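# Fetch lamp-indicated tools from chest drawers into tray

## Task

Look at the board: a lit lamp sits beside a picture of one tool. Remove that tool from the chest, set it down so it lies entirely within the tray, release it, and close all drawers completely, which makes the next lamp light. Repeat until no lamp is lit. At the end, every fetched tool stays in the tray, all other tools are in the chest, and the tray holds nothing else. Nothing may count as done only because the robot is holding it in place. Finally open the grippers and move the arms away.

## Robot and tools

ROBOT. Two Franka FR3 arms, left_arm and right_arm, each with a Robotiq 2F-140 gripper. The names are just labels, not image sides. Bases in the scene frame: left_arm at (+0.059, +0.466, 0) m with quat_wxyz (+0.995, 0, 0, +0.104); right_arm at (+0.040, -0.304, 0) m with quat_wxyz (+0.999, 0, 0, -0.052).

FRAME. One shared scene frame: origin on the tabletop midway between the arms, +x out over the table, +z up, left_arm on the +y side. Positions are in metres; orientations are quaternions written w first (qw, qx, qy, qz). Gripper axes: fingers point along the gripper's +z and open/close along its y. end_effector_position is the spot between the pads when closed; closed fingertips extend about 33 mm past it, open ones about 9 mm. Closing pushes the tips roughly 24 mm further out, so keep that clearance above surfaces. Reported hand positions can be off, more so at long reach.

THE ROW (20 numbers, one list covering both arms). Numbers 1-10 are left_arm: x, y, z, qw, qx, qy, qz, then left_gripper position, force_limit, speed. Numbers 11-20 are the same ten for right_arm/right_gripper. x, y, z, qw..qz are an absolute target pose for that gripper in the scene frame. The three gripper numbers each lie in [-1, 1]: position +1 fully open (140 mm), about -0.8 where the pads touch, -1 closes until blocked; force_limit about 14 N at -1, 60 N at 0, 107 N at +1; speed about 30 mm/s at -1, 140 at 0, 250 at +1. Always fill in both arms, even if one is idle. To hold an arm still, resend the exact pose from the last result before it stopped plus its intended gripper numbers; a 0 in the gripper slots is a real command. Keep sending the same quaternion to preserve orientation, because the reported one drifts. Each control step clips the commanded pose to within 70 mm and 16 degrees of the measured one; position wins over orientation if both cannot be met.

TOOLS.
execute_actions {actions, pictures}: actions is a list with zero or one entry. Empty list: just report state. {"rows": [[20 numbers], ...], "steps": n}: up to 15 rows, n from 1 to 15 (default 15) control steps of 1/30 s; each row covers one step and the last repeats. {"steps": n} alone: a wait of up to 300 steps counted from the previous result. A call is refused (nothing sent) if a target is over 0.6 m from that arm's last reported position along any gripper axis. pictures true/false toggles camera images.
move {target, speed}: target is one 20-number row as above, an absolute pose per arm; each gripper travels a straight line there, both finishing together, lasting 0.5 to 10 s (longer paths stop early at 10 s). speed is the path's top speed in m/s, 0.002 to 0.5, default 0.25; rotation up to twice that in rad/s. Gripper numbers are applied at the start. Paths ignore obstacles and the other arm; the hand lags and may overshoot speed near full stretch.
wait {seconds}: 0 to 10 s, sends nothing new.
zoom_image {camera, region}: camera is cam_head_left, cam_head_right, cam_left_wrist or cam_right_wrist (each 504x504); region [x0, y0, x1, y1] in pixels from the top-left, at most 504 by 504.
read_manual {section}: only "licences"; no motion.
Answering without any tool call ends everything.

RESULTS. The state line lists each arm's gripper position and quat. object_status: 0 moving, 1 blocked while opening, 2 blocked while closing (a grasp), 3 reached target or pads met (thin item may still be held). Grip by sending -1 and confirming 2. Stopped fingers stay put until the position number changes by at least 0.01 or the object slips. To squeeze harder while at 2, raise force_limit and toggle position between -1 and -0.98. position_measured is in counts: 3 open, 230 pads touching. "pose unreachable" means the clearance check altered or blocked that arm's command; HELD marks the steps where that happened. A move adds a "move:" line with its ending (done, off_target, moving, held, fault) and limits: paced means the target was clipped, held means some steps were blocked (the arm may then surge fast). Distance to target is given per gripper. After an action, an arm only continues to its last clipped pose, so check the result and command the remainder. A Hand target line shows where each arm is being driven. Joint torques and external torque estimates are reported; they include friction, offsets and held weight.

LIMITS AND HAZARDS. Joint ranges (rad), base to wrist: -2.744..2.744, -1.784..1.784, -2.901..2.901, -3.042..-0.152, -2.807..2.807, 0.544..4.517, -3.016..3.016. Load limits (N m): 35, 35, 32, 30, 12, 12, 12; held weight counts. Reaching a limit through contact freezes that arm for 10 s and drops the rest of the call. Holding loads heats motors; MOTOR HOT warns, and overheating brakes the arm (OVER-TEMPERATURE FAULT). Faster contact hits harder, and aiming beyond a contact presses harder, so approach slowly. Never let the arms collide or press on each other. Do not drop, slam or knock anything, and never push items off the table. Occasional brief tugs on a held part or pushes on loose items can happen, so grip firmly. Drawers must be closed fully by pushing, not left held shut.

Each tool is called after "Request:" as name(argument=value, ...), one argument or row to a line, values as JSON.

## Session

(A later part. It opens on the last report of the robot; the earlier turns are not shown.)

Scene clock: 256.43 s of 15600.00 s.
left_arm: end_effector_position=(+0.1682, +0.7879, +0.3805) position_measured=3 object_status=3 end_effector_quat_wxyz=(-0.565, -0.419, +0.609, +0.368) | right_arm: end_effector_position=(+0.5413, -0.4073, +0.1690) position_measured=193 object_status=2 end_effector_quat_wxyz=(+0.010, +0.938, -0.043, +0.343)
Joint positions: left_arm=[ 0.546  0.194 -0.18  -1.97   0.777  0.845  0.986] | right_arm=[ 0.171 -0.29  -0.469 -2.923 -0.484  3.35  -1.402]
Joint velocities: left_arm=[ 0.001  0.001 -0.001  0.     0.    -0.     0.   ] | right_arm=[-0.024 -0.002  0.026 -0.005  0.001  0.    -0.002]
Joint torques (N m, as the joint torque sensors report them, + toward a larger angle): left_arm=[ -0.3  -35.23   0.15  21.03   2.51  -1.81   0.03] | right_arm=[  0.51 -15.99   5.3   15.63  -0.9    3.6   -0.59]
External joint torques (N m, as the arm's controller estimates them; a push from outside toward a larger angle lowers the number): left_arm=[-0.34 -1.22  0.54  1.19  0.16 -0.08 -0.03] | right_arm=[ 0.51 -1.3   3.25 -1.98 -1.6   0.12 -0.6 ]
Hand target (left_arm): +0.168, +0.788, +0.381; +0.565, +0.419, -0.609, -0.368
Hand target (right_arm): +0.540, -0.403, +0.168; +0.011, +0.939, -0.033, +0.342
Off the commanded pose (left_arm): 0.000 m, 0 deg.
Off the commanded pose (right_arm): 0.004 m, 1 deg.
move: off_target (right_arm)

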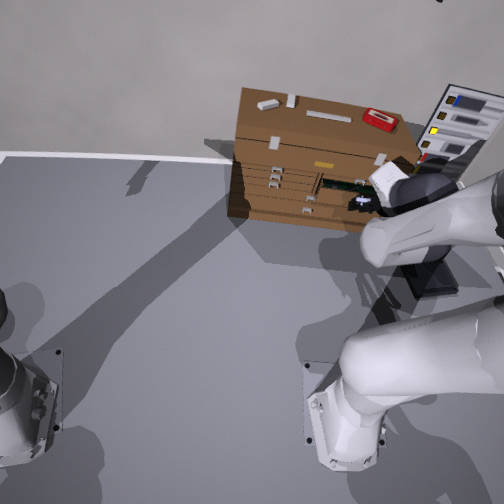

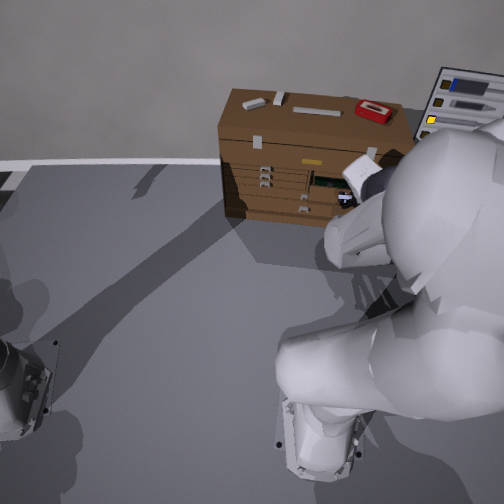

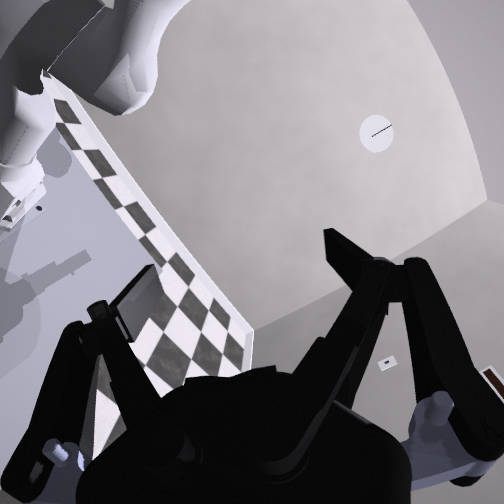

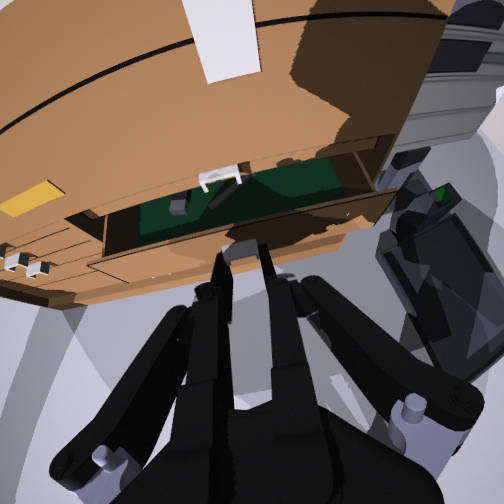

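Request:
execute_actions(
  actions=[
    {"rows":[[0.1682,0.7879,0.3805,-0.565,-0.419,0.609,0.368,1,0,0,0.541,-0.408,0.168,0.012,0.939,-0.04,0.342,-0.3,0,0]],"steps":8},
  ],
  pictures=false,
)

Request:
move(
  target=[0.1682,0.7879,0.3805,-0.565,-0.419,0.609,0.368,1,0,0,0.558,-0.410,0.18,0.006,0.993,-0.055,0.104,-0.3,0,0],
  speed=0.12,
)

Request:
execute_actions(
  actions=[
    {"rows":[[0.1682,0.7879,0.3805,-0.565,-0.419,0.609,0.368,1,0,0,0.558,-0.410,0.18,0.006,0.993,-0.055,0.104,-1,0,-0.3]],"steps":13},
  ],
  pictures=false,
)

Request:
move(
  target=[0.1682,0.7879,0.3805,-0.565,-0.419,0.609,0.368,1,0,0,0.43,-0.396,0.18,0.006,0.993,-0.055,0.104,-1,0,-0.3],
  speed=0.06,
)

Scene clock: 273.37 s of 15600.00 s.
left_arm: end_effector_position=(+0.1682, +0.7879, +0.3805) position_measured=3 object_status=3 end_effector_quat_wxyz=(-0.565, -0.419, +0.609, +0.368) | right_arm: end_effector_position=(+0.5409, -0.4074, +0.1682) position_measured=167 object_status=0 end_effector_quat_wxyz=(+0.011, +0.939, -0.043, +0.342)
Joint positions: left_arm=[ 0.546  0.194 -0.18  -1.97   0.777  0.845  0.986] | right_arm=[ 0.169 -0.289 -0.467 -2.923 -0.484  3.35  -1.402]
Joint velocities: left_arm=[-0.     0.001 -0.001  0.    -0.001 -0.001 -0.002] | right_arm=[ 0.001  0.001  0.    -0.     0.001  0.001  0.001]
Joint torques (N m, as the joint torque sensors report them, + toward a larger angle): left_arm=[ -0.32 -35.21   0.63  20.8    2.46  -1.82   0.11] | right_arm=[ -0.73 -14.25   2.16  18.12  -0.23   3.48  -0.4 ]
External joint torques (N m, as the arm's controller estimates them; a push from outside toward a larger angle lowers the number): left_arm=[-0.36 -0.93  1.02  0.84  0.1  -0.07  0.05] | right_arm=[-0.77  0.53  0.06  0.49 -0.92 -0.01 -0.42]
Hand target (left_arm): +0.168, +0.788, +0.381; +0.565, +0.419, -0.609, -0.368
Hand target (right_arm): +0.541, -0.408, +0.168; +0.012, +0.939, -0.040, +0.342
Off the commanded pose (left_arm): 0.000 m, 0 deg.
Off the commanded pose (right_arm): 0.001 m, 0 deg.
Steps of this call (steps 1 to 90: nothing new was sent; then 13.67 s passed at rest; steps 91 to 98: all 8 steps of this action). Readings (end_effector_position | what the end effector reports):
91: left_arm (+0.1682, +0.7879, +0.3805) | right_arm (+0.5411, -0.4074, +0.1690) | left_arm position_measured=3 object_status=3 | right_arm position_measured=193 object_status=0
92: left_arm (+0.1682, +0.7879, +0.3805) | right_arm (+0.5410, -0.4074, +0.1687) | left_arm position_measured=3 object_status=3 | right_arm position_measured=191 object_status=0
94: left_arm (+0.1682, +0.7879, +0.3805) | right_arm (+0.5409, -0.4074, +0.1684) | left_arm position_measured=3 object_status=3 | right_arm position_measured=171 object_status=0
98: the state above

Scene clock: 276.27 s of 15600.00 s.
left_arm: end_effector_position=(+0.1682, +0.7879, +0.3805) position_measured=3 object_status=3 end_effector_quat_wxyz=(-0.565, -0.419, +0.609, +0.368) | right_arm: end_effector_position=(+0.5576, -0.4143, +0.1825) position_measured=167 object_status=3 end_effector_quat_wxyz=(+0.005, +0.992, -0.059, +0.107)
Joint positions: left_arm=[ 0.546  0.194 -0.18  -1.97   0.777  0.845  0.986] | right_arm=[ 0.63  -0.228 -0.742 -2.432 -0.208  2.468 -1.522]
Joint velocities: left_arm=[ 0.001 -0.     0.001  0.001 -0.001  0.    -0.001] | right_arm=[ 0.009 -0.002 -0.01   0.001  0.001 -0.013 -0.013]
Joint torques (N m, as the joint torque sensors report them, + toward a larger angle): left_arm=[ -0.07 -35.16   0.09  20.79   2.53  -1.79   0.07] | right_arm=[  0.62 -15.87   3.95  23.92   1.23   2.29  -0.51]
External joint torques (N m, as the arm's controller estimates them; a push from outside toward a larger angle lowers the number): left_arm=[-0.04 -0.83  0.54  0.8   0.16 -0.05  0.01] | right_arm=[ 0.58  0.93 -0.26  1.28  0.55 -0.71 -0.52]
Hand target (left_arm): +0.168, +0.788, +0.381; +0.565, +0.419, -0.609, -0.368
Hand target (right_arm): +0.556, -0.414, +0.182; +0.005, +0.993, -0.055, +0.104
Off the commanded pose (left_arm): 0.000 m, 0 deg.
Off the commanded pose (right_arm): 0.005 m, 1 deg.
move: off_target (right_arm)

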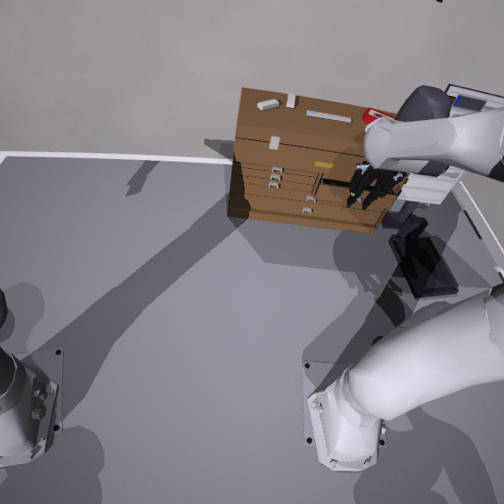

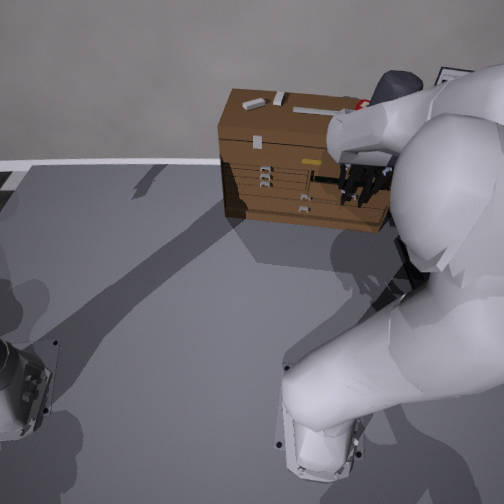

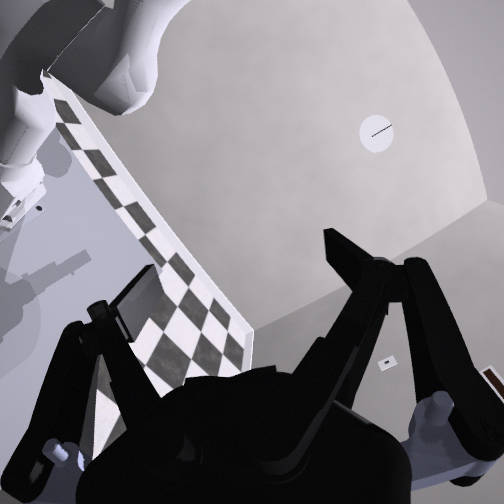

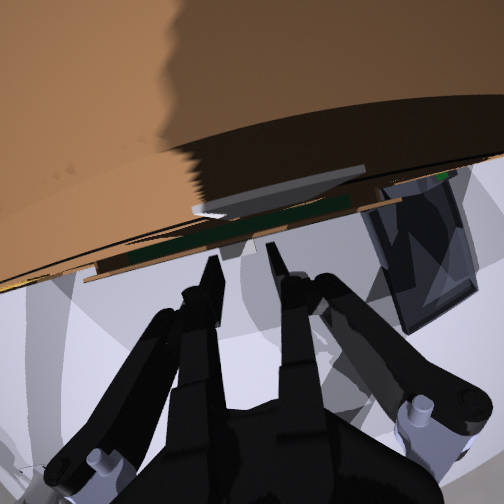

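Scene clock: 276.70 s of 15600.00 s.
left_arm: end_effector_position=(+0.1682, +0.7879, +0.3805) position_measured=3 object_status=3 end_effector_quat_wxyz=(-0.565, -0.419, +0.609, +0.368) | right_arm: end_effector_position=(+0.5581, -0.4125, +0.1811) position_measured=194 object_status=0 end_effector_quat_wxyz=(+0.007, +0.993, -0.057, +0.105)
Joint positions: left_arm=[ 0.546  0.194 -0.18  -1.97   0.777  0.845  0.986] | right_arm=[ 0.634 -0.222 -0.741 -2.431 -0.208  2.468 -1.522]
Joint velocities: left_arm=[ 0.001  0.     0.001 -0.    -0.     0.     0.003] | right_arm=[-0.     0.001 -0.001  0.    -0.    -0.001 -0.   ]
Joint torques (N m, as the joint torque sensors report them, + toward a larger angle): left_arm=[ -0.12 -35.28   0.24  20.44   2.55  -1.84   0.04] | right_arm=[  1.64 -15.57   5.47  22.68   1.32   2.76  -0.18]
External joint torques (N m, as the arm's controller estimates them; a push from outside toward a larger angle lowers the number): left_arm=[-0.16 -0.97  0.63  0.47  0.18 -0.1  -0.02] | right_arm=[ 1.61  1.27  1.4   0.11  0.64 -0.22 -0.19]
Hand target (left_arm): +0.168, +0.788, +0.381; +0.565, +0.419, -0.609, -0.368
Hand target (right_arm): +0.558, -0.410, +0.180; +0.006, +0.993, -0.055, +0.104
Off the commanded pose (left_arm): 0.000 m, 0 deg.
Off the commanded pose (right_arm): 0.003 m, 0 deg.
Steps of this call (steps 1 to 13: all 13 steps of this action). Readings (end_effector_position | what the end effector reports):
1: left_arm (+0.1682, +0.7879, +0.3805) | right_arm (+0.5577, -0.4141, +0.1823) | left_arm position_measured=3 object_status=3 | right_arm position_measured=167 object_status=0
2: left_arm (+0.1682, +0.7879, +0.3805) | right_arm (+0.5578, -0.4136, +0.1818) | left_arm position_measured=3 object_status=3 | right_arm position_measured=172 object_status=0
4: left_arm (+0.1682, +0.7879, +0.3805) | right_arm (+0.5578, -0.4124, +0.1809) | left_arm position_measured=3 object_status=3 | right_arm position_measured=184 object_status=0
8: left_arm (+0.1682, +0.7879, +0.3805) | right_arm (+0.5581, -0.4124, +0.1811) | left_arm position_measured=3 object_status=3 | right_arm position_measured=194 object_status=0
13: the state above

Scene clock: 279.47 s of 15600.00 s.
left_arm: end_effector_position=(+0.1682, +0.7879, +0.3805) position_measured=3 object_status=3 end_effector_quat_wxyz=(-0.565, -0.419, +0.609, +0.368) | right_arm: end_effector_position=(+0.4326, -0.3972, +0.1809) position_measured=194 object_status=2 end_effector_quat_wxyz=(+0.006, +0.993, -0.056, +0.107)
Joint positions: left_arm=[ 0.546  0.194 -0.18  -1.97   0.777  0.845  0.986] | right_arm=[ 0.346 -0.654 -0.524 -2.791 -0.423  2.382 -1.396]
Joint velocities: left_arm=[-0.    -0.001  0.     0.001  0.001  0.    -0.001] | right_arm=[-0.003 -0.003  0.009 -0.001  0.001 -0.007  0.003]
Joint torques (N m, as the joint torque sensors report them, + toward a larger angle): left_arm=[ -0.01 -35.42   0.41  20.85   2.5   -1.84   0.05] | right_arm=[ 1.68 -9.64 10.05 20.32  1.31  2.41  0.06]
External joint torques (N m, as the arm's controller estimates them; a push from outside toward a larger angle lowers the number): left_arm=[-0.02 -1.05  0.83  0.81  0.13 -0.1  -0.01] | right_arm=[ 1.65 -2.49  4.02 -1.83  0.58 -0.59  0.05]
Hand target (left_arm): +0.168, +0.788, +0.381; +0.565, +0.419, -0.609, -0.368
Hand target (right_arm): +0.431, -0.393, +0.180; +0.005, +0.993, -0.055, +0.104
Off the commanded pose (left_arm): 0.000 m, 0 deg.
Off the commanded pose (right_arm): 0.003 m, 0 deg.
move: done

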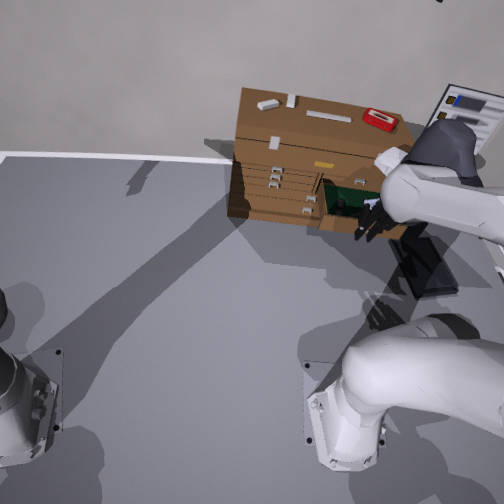

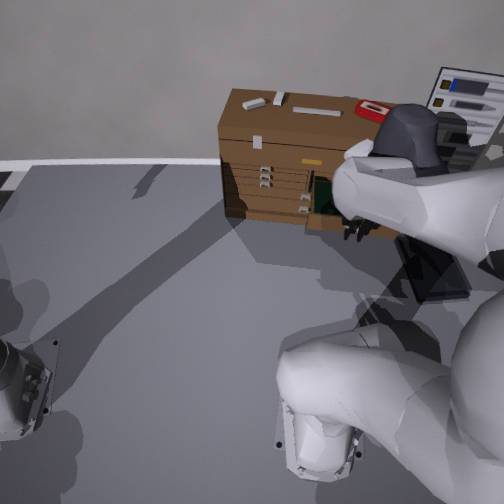

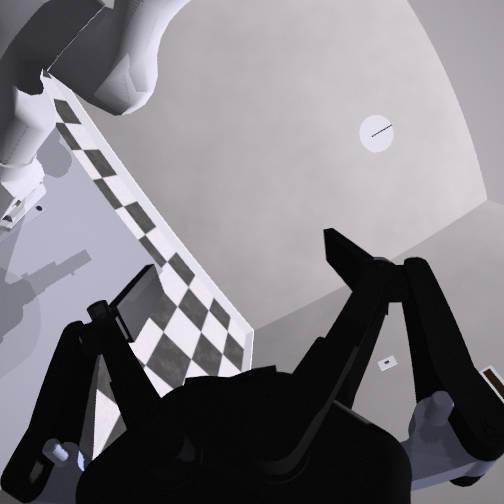

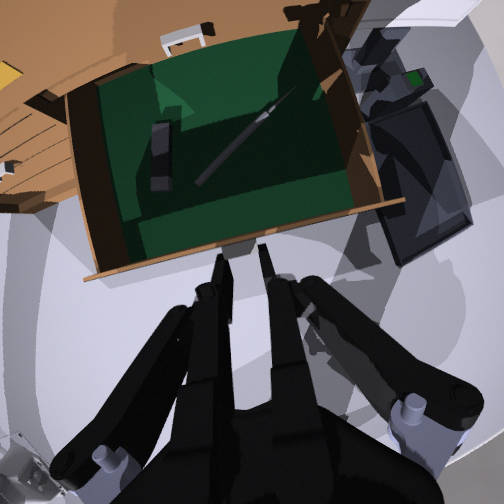

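Request:
execute_actions(
  actions=[
    {"rows":[[0.1682,0.7879,0.3805,-0.565,-0.419,0.609,0.368,1,0,0,0.432,-0.397,0.18,0.006,0.993,-0.055,0.104,-0.35,0,0]],"steps":8},
  ],
  pictures=false,
)

Request:
move(
  target=[0.1682,0.7879,0.3805,-0.565,-0.419,0.609,0.368,1,0,0,0.428,-0.397,0.235,0.006,0.993,-0.055,0.104,-0.35,0,0],
  speed=0.12,
)

Request:
move(
  target=[0.1682,0.7879,0.3805,-0.565,-0.419,0.609,0.368,1,0,0,0.51,-0.39,0.225,0.055,0.843,-0.527,0.089,-0.35,0,0],
  speed=0.25,
)

Scene clock: 300.63 s of 15600.00 s.
left_arm: end_effector_position=(+0.1682, +0.7879, +0.3805) position_measured=3 object_status=3 end_effector_quat_wxyz=(-0.565, -0.419, +0.609, +0.368) | right_arm: end_effector_position=(+0.4326, -0.3972, +0.1806) position_measured=173 object_status=0 end_effector_quat_wxyz=(+0.006, +0.993, -0.056, +0.106)
Joint positions: left_arm=[ 0.546  0.194 -0.18  -1.97   0.777  0.845  0.986] | right_arm=[ 0.348 -0.652 -0.525 -2.79  -0.423  2.381 -1.396]
Joint velocities: left_arm=[-0.     0.     0.     0.     0.001 -0.001 -0.001] | right_arm=[ 0.003  0.001 -0.002  0.002  0.     0.     0.001]
Joint torques (N m, as the joint torque sensors report them, + toward a larger angle): left_arm=[ -0.18 -34.98   0.56  20.54   2.52  -1.81   0.07] | right_arm=[ 0.54 -6.71  5.93 22.85  0.93  2.39 -0.37]
External joint torques (N m, as the arm's controller estimates them; a push from outside toward a larger angle lowers the number): left_arm=[-0.23 -0.67  0.94  0.57  0.15 -0.06  0.01] | right_arm=[ 0.55  0.48 -0.09  0.75  0.21 -0.59 -0.38]
Hand target (left_arm): +0.168, +0.788, +0.381; +0.565, +0.419, -0.609, -0.368
Hand target (right_arm): +0.432, -0.397, +0.180; +0.006, +0.993, -0.055, +0.104
Off the commanded pose (left_arm): 0.000 m, 0 deg.
Off the commanded pose (right_arm): 0.001 m, 0 deg.
Steps of this call (steps 1 to 90: nothing new was sent; then 17.90 s passed at rest; steps 91 to 98: all 8 steps of this action). Readings (end_effector_position | what the end effector reports):
91: left_arm (+0.1682, +0.7879, +0.3805) | right_arm (+0.4324, -0.3974, +0.1809) | left_arm position_measured=3 object_status=3 | right_arm position_measured=194 object_status=0
92: left_arm (+0.1682, +0.7879, +0.3805) | right_arm (+0.4323, -0.3974, +0.1806) | left_arm position_measured=3 object_status=3 | right_arm position_measured=192 object_status=0
94: left_arm (+0.1682, +0.7879, +0.3805) | right_arm (+0.4324, -0.3973, +0.1805) | left_arm position_measured=3 object_status=3 | right_arm position_measured=174 object_status=0
98: the state above

Scene clock: 301.97 s of 15600.00 s.
left_arm: end_effector_position=(+0.1682, +0.7879, +0.3805) position_measured=3 object_status=3 end_effector_quat_wxyz=(-0.565, -0.419, +0.609, +0.368) | right_arm: end_effector_position=(+0.4293, -0.3983, +0.2347) position_measured=173 object_status=3 end_effector_quat_wxyz=(+0.007, +0.993, -0.058, +0.106)
Joint positions: left_arm=[ 0.546  0.194 -0.18  -1.97   0.777  0.845  0.986] | right_arm=[ 0.354 -0.745 -0.477 -2.705 -0.39   2.204 -1.398]
Joint velocities: left_arm=[ 0.001 -0.    -0.    -0.     0.002 -0.    -0.   ] | right_arm=[ 0.005  0.    -0.     0.     0.001 -0.014 -0.001]
Joint torques (N m, as the joint torque sensors report them, + toward a larger angle): left_arm=[ -0.38 -35.53   0.6   20.55   2.51  -1.81   0.08] | right_arm=[-0.23 -7.2   7.22 24.21  1.04  2.25 -0.41]
External joint torques (N m, as the arm's controller estimates them; a push from outside toward a larger angle lowers the number): left_arm=[-0.41 -1.12  1.    0.53  0.13 -0.06  0.02] | right_arm=[-0.23 -1.86  0.6   1.08  0.27 -0.72 -0.42]
Hand target (left_arm): +0.168, +0.788, +0.381; +0.565, +0.419, -0.609, -0.368
Hand target (right_arm): +0.428, -0.398, +0.235; +0.006, +0.993, -0.056, +0.104
Off the commanded pose (left_arm): 0.000 m, 0 deg.
Off the commanded pose (right_arm): 0.002 m, 0 deg.
move: done

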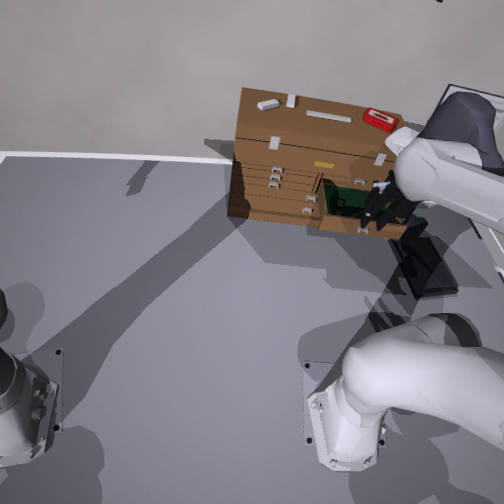

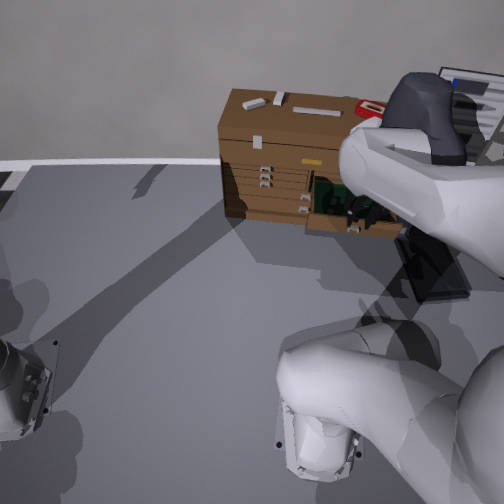

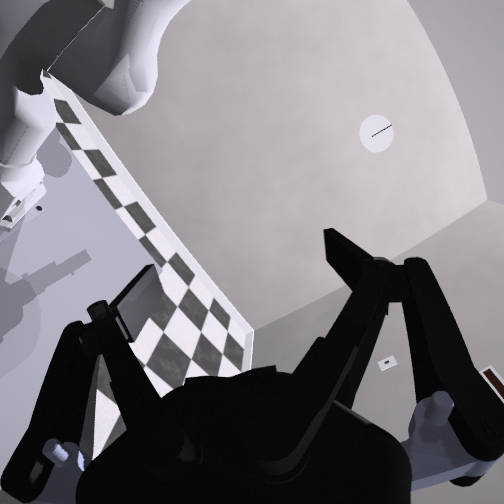

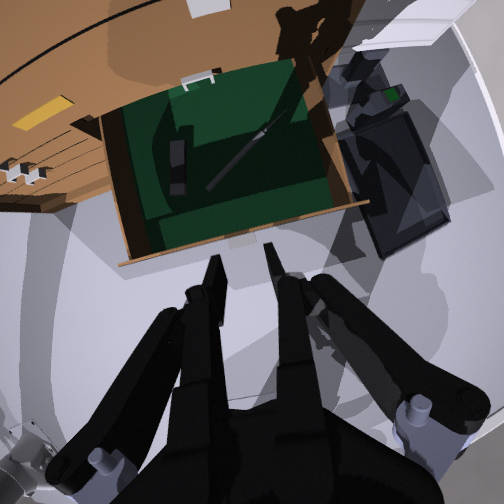

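Scene clock: 304.93 s of 15600.00 s.
left_arm: end_effector_position=(+0.1682, +0.7879, +0.3805) position_measured=3 object_status=3 end_effector_quat_wxyz=(-0.565, -0.419, +0.609, +0.368) | right_arm: end_effector_position=(+0.5107, -0.3932, +0.2277) position_measured=173 object_status=3 end_effector_quat_wxyz=(+0.056, +0.847, -0.520, +0.090)
Joint positions: left_arm=[ 0.546  0.194 -0.18  -1.97   0.777  0.845  0.986] | right_arm=[-0.06  -0.308  0.068 -2.423 -0.2    2.22  -0.456]
Joint velocities: left_arm=[-0.001 -0.    -0.     0.    -0.001 -0.     0.   ] | right_arm=[-0.003 -0.001  0.004  0.001  0.    -0.001  0.029]
Joint torques (N m, as the joint torque sensors report them, + toward a larger angle): left_arm=[ -0.04 -34.88   0.66  20.7    2.58  -1.78   0.02] | right_arm=[ -1.36 -19.44   0.21  24.85   1.3    1.96   0.22]
External joint torques (N m, as the arm's controller estimates them; a push from outside toward a larger angle lowers the number): left_arm=[ 0.02 -0.58  1.13  0.72  0.22 -0.04 -0.04] | right_arm=[-1.35  1.26  1.05  1.01  0.69 -0.73  0.22]
Hand target (left_arm): +0.168, +0.788, +0.381; +0.565, +0.419, -0.609, -0.368
Hand target (right_arm): +0.510, -0.393, +0.227; +0.055, +0.843, -0.528, +0.088
Off the commanded pose (left_arm): 0.000 m, 0 deg.
Off the commanded pose (right_arm): 0.004 m, 1 deg.
move: off_target (right_arm)

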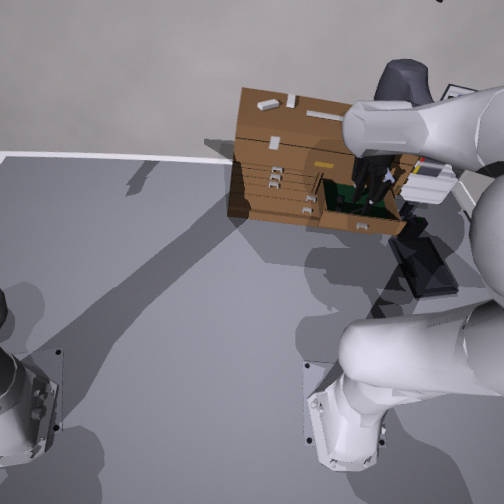

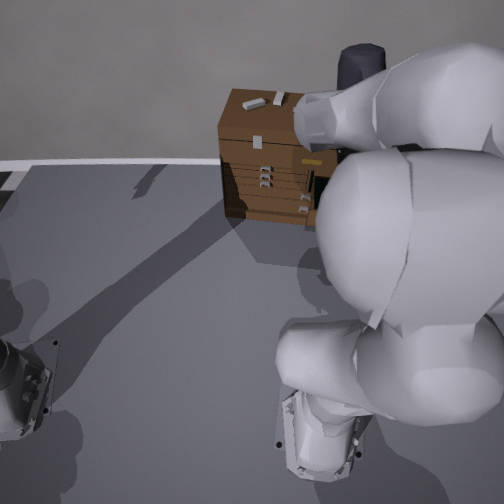

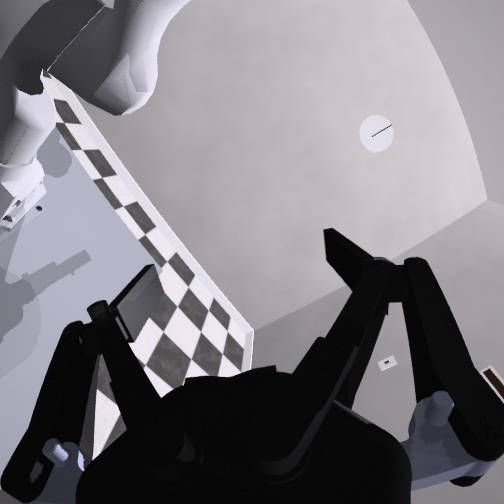

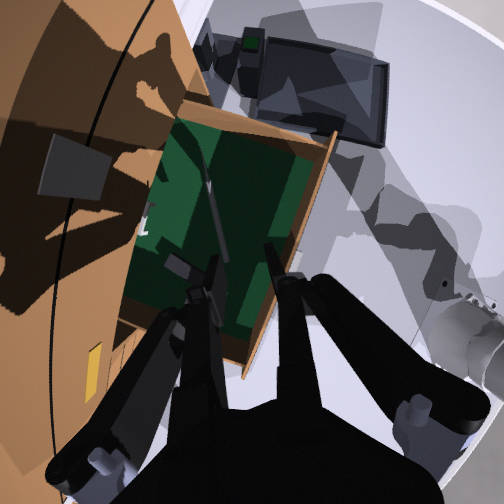

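Request:
move(
  target=[0.1682,0.7879,0.3805,-0.565,-0.419,0.609,0.368,1,0,0,0.53,-0.388,0.19,0.055,0.843,-0.527,0.089,-0.45,0,0],
  speed=0.07,
)

Scene clock: 328.53 s of 15600.00 s.
left_arm: end_effector_position=(+0.1682, +0.7879, +0.3805) position_measured=3 object_status=3 end_effector_quat_wxyz=(-0.565, -0.419, +0.609, +0.368) | right_arm: end_effector_position=(+0.5280, -0.3877, +0.1895) position_measured=186 object_status=3 end_effector_quat_wxyz=(+0.056, +0.846, -0.523, +0.086)
Joint positions: left_arm=[ 0.546  0.194 -0.18  -1.97   0.777  0.845  0.986] | right_arm=[-0.065 -0.204  0.083 -2.418 -0.217  2.308 -0.412]
Joint velocities: left_arm=[-0.001 -0.001 -0.001  0.001 -0.002  0.    -0.001] | right_arm=[-0.     0.     0.     0.001 -0.001  0.009  0.014]
Joint torques (N m, as the joint torque sensors report them, + toward a larger angle): left_arm=[  0.12 -35.05   0.68  20.51   2.44  -1.81   0.04] | right_arm=[ -1.19 -22.1    1.17  23.82  -0.26   3.26   0.34]
External joint torques (N m, as the arm's controller estimates them; a push from outside toward a larger angle lowers the number): left_arm=[ 0.21 -0.67  1.19  0.48  0.08 -0.07 -0.02] | right_arm=[-1.15  1.39  1.88  0.78 -0.87  0.61  0.33]
Hand target (left_arm): +0.168, +0.788, +0.381; +0.565, +0.419, -0.609, -0.368
Hand target (right_arm): +0.530, -0.388, +0.190; +0.055, +0.844, -0.527, +0.089
Off the commanded pose (left_arm): 0.000 m, 0 deg.
Off the commanded pose (right_arm): 0.002 m, 1 deg.
After step 90, 19.47 s passed at rest.
move: done

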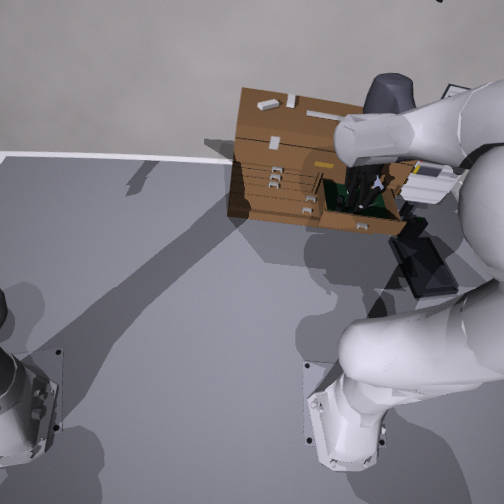

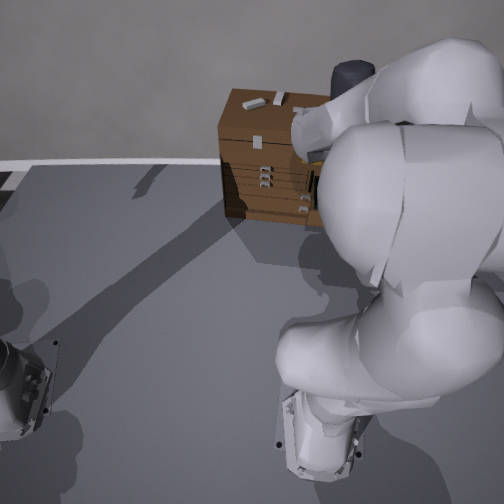

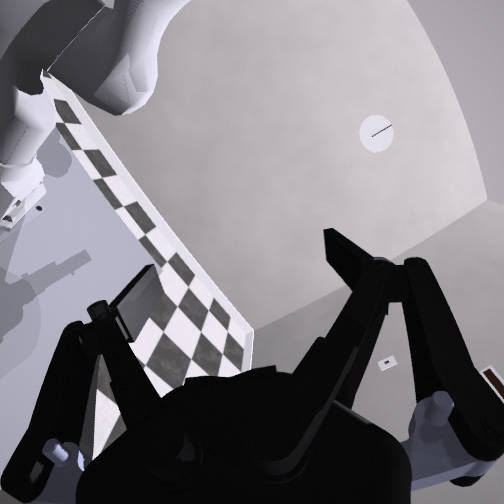

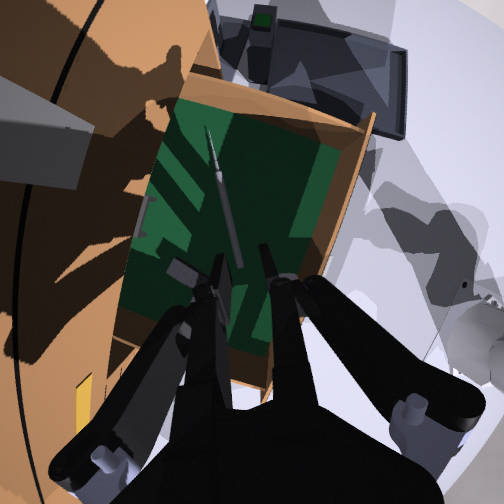

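Request:
move(
  target=[0.1682,0.7879,0.3805,-0.565,-0.419,0.609,0.368,1,0,0,0.537,-0.40,0.163,0.055,0.843,-0.527,0.089,-0.45,0,0],
  speed=0.04,
)

Scene clock: 336.53 s of 15600.00 s.
left_arm: end_effector_position=(+0.1682, +0.7879, +0.3805) position_measured=3 object_status=3 end_effector_quat_wxyz=(-0.565, -0.419, +0.609, +0.368) | right_arm: end_effector_position=(+0.5455, -0.3944, +0.1752) position_measured=186 object_status=3 end_effector_quat_wxyz=(+0.048, +0.846, -0.522, +0.100)
Joint positions: left_arm=[ 0.546  0.194 -0.18  -1.97   0.777  0.845  0.986] | right_arm=[-0.078 -0.153  0.079 -2.415 -0.236  2.389 -0.406]
Joint velocities: left_arm=[ 0.001 -0.001 -0.    -0.    -0.001 -0.    -0.001] | right_arm=[-0.001  0.003 -0.001  0.001 -0.001  0.014  0.001]
Joint torques (N m, as the joint torque sensors report them, + toward a larger angle): left_arm=[ -0.02 -35.45   0.22  20.67   2.49  -1.83   0.06] | right_arm=[ -3.82 -16.2   -2.24  16.94  -0.91   1.93   0.23]
External joint torques (N m, as the arm's controller estimates them; a push from outside toward a larger angle lowers the number): left_arm=[-0.04 -1.11  0.63  0.69  0.13 -0.09  0.  ] | right_arm=[-3.87  8.84 -1.81 -5.82 -1.55 -0.8   0.23]
Hand target (left_arm): +0.168, +0.788, +0.381; +0.565, +0.419, -0.609, -0.368
Hand target (right_arm): +0.536, -0.400, +0.163; +0.055, +0.843, -0.527, +0.089
Off the commanded pose (left_arm): 0.000 m, 0 deg.
Off the commanded pose (right_arm): 0.016 m, 2 deg.
After step 90, 3.87 s passed at rest.
move: off_target (right_arm)

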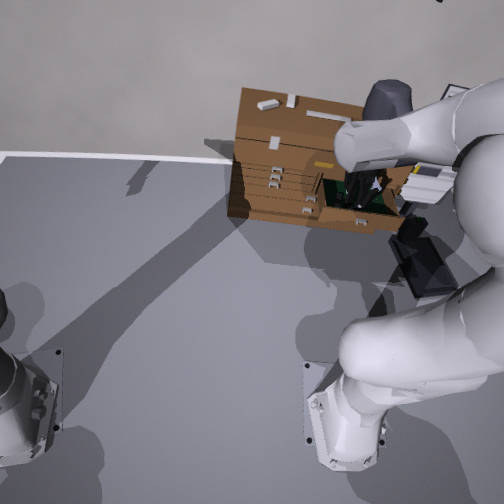

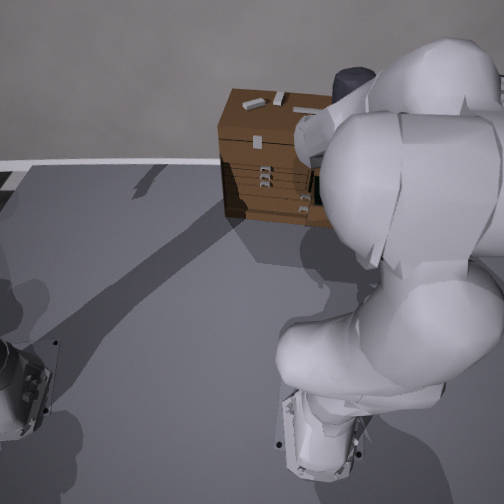

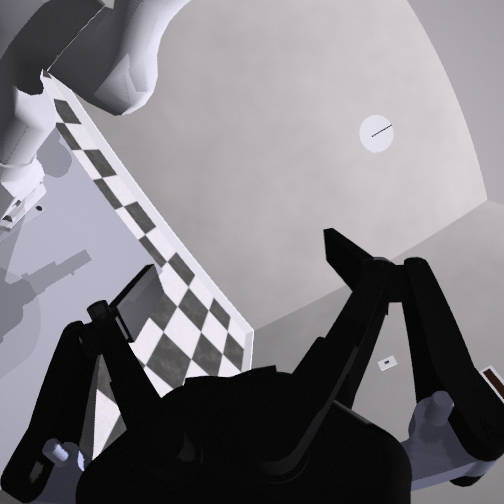

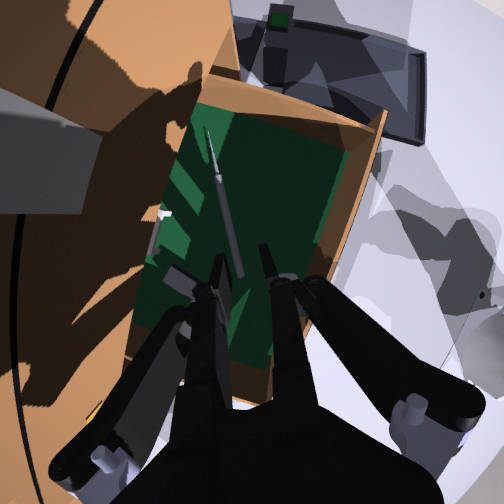

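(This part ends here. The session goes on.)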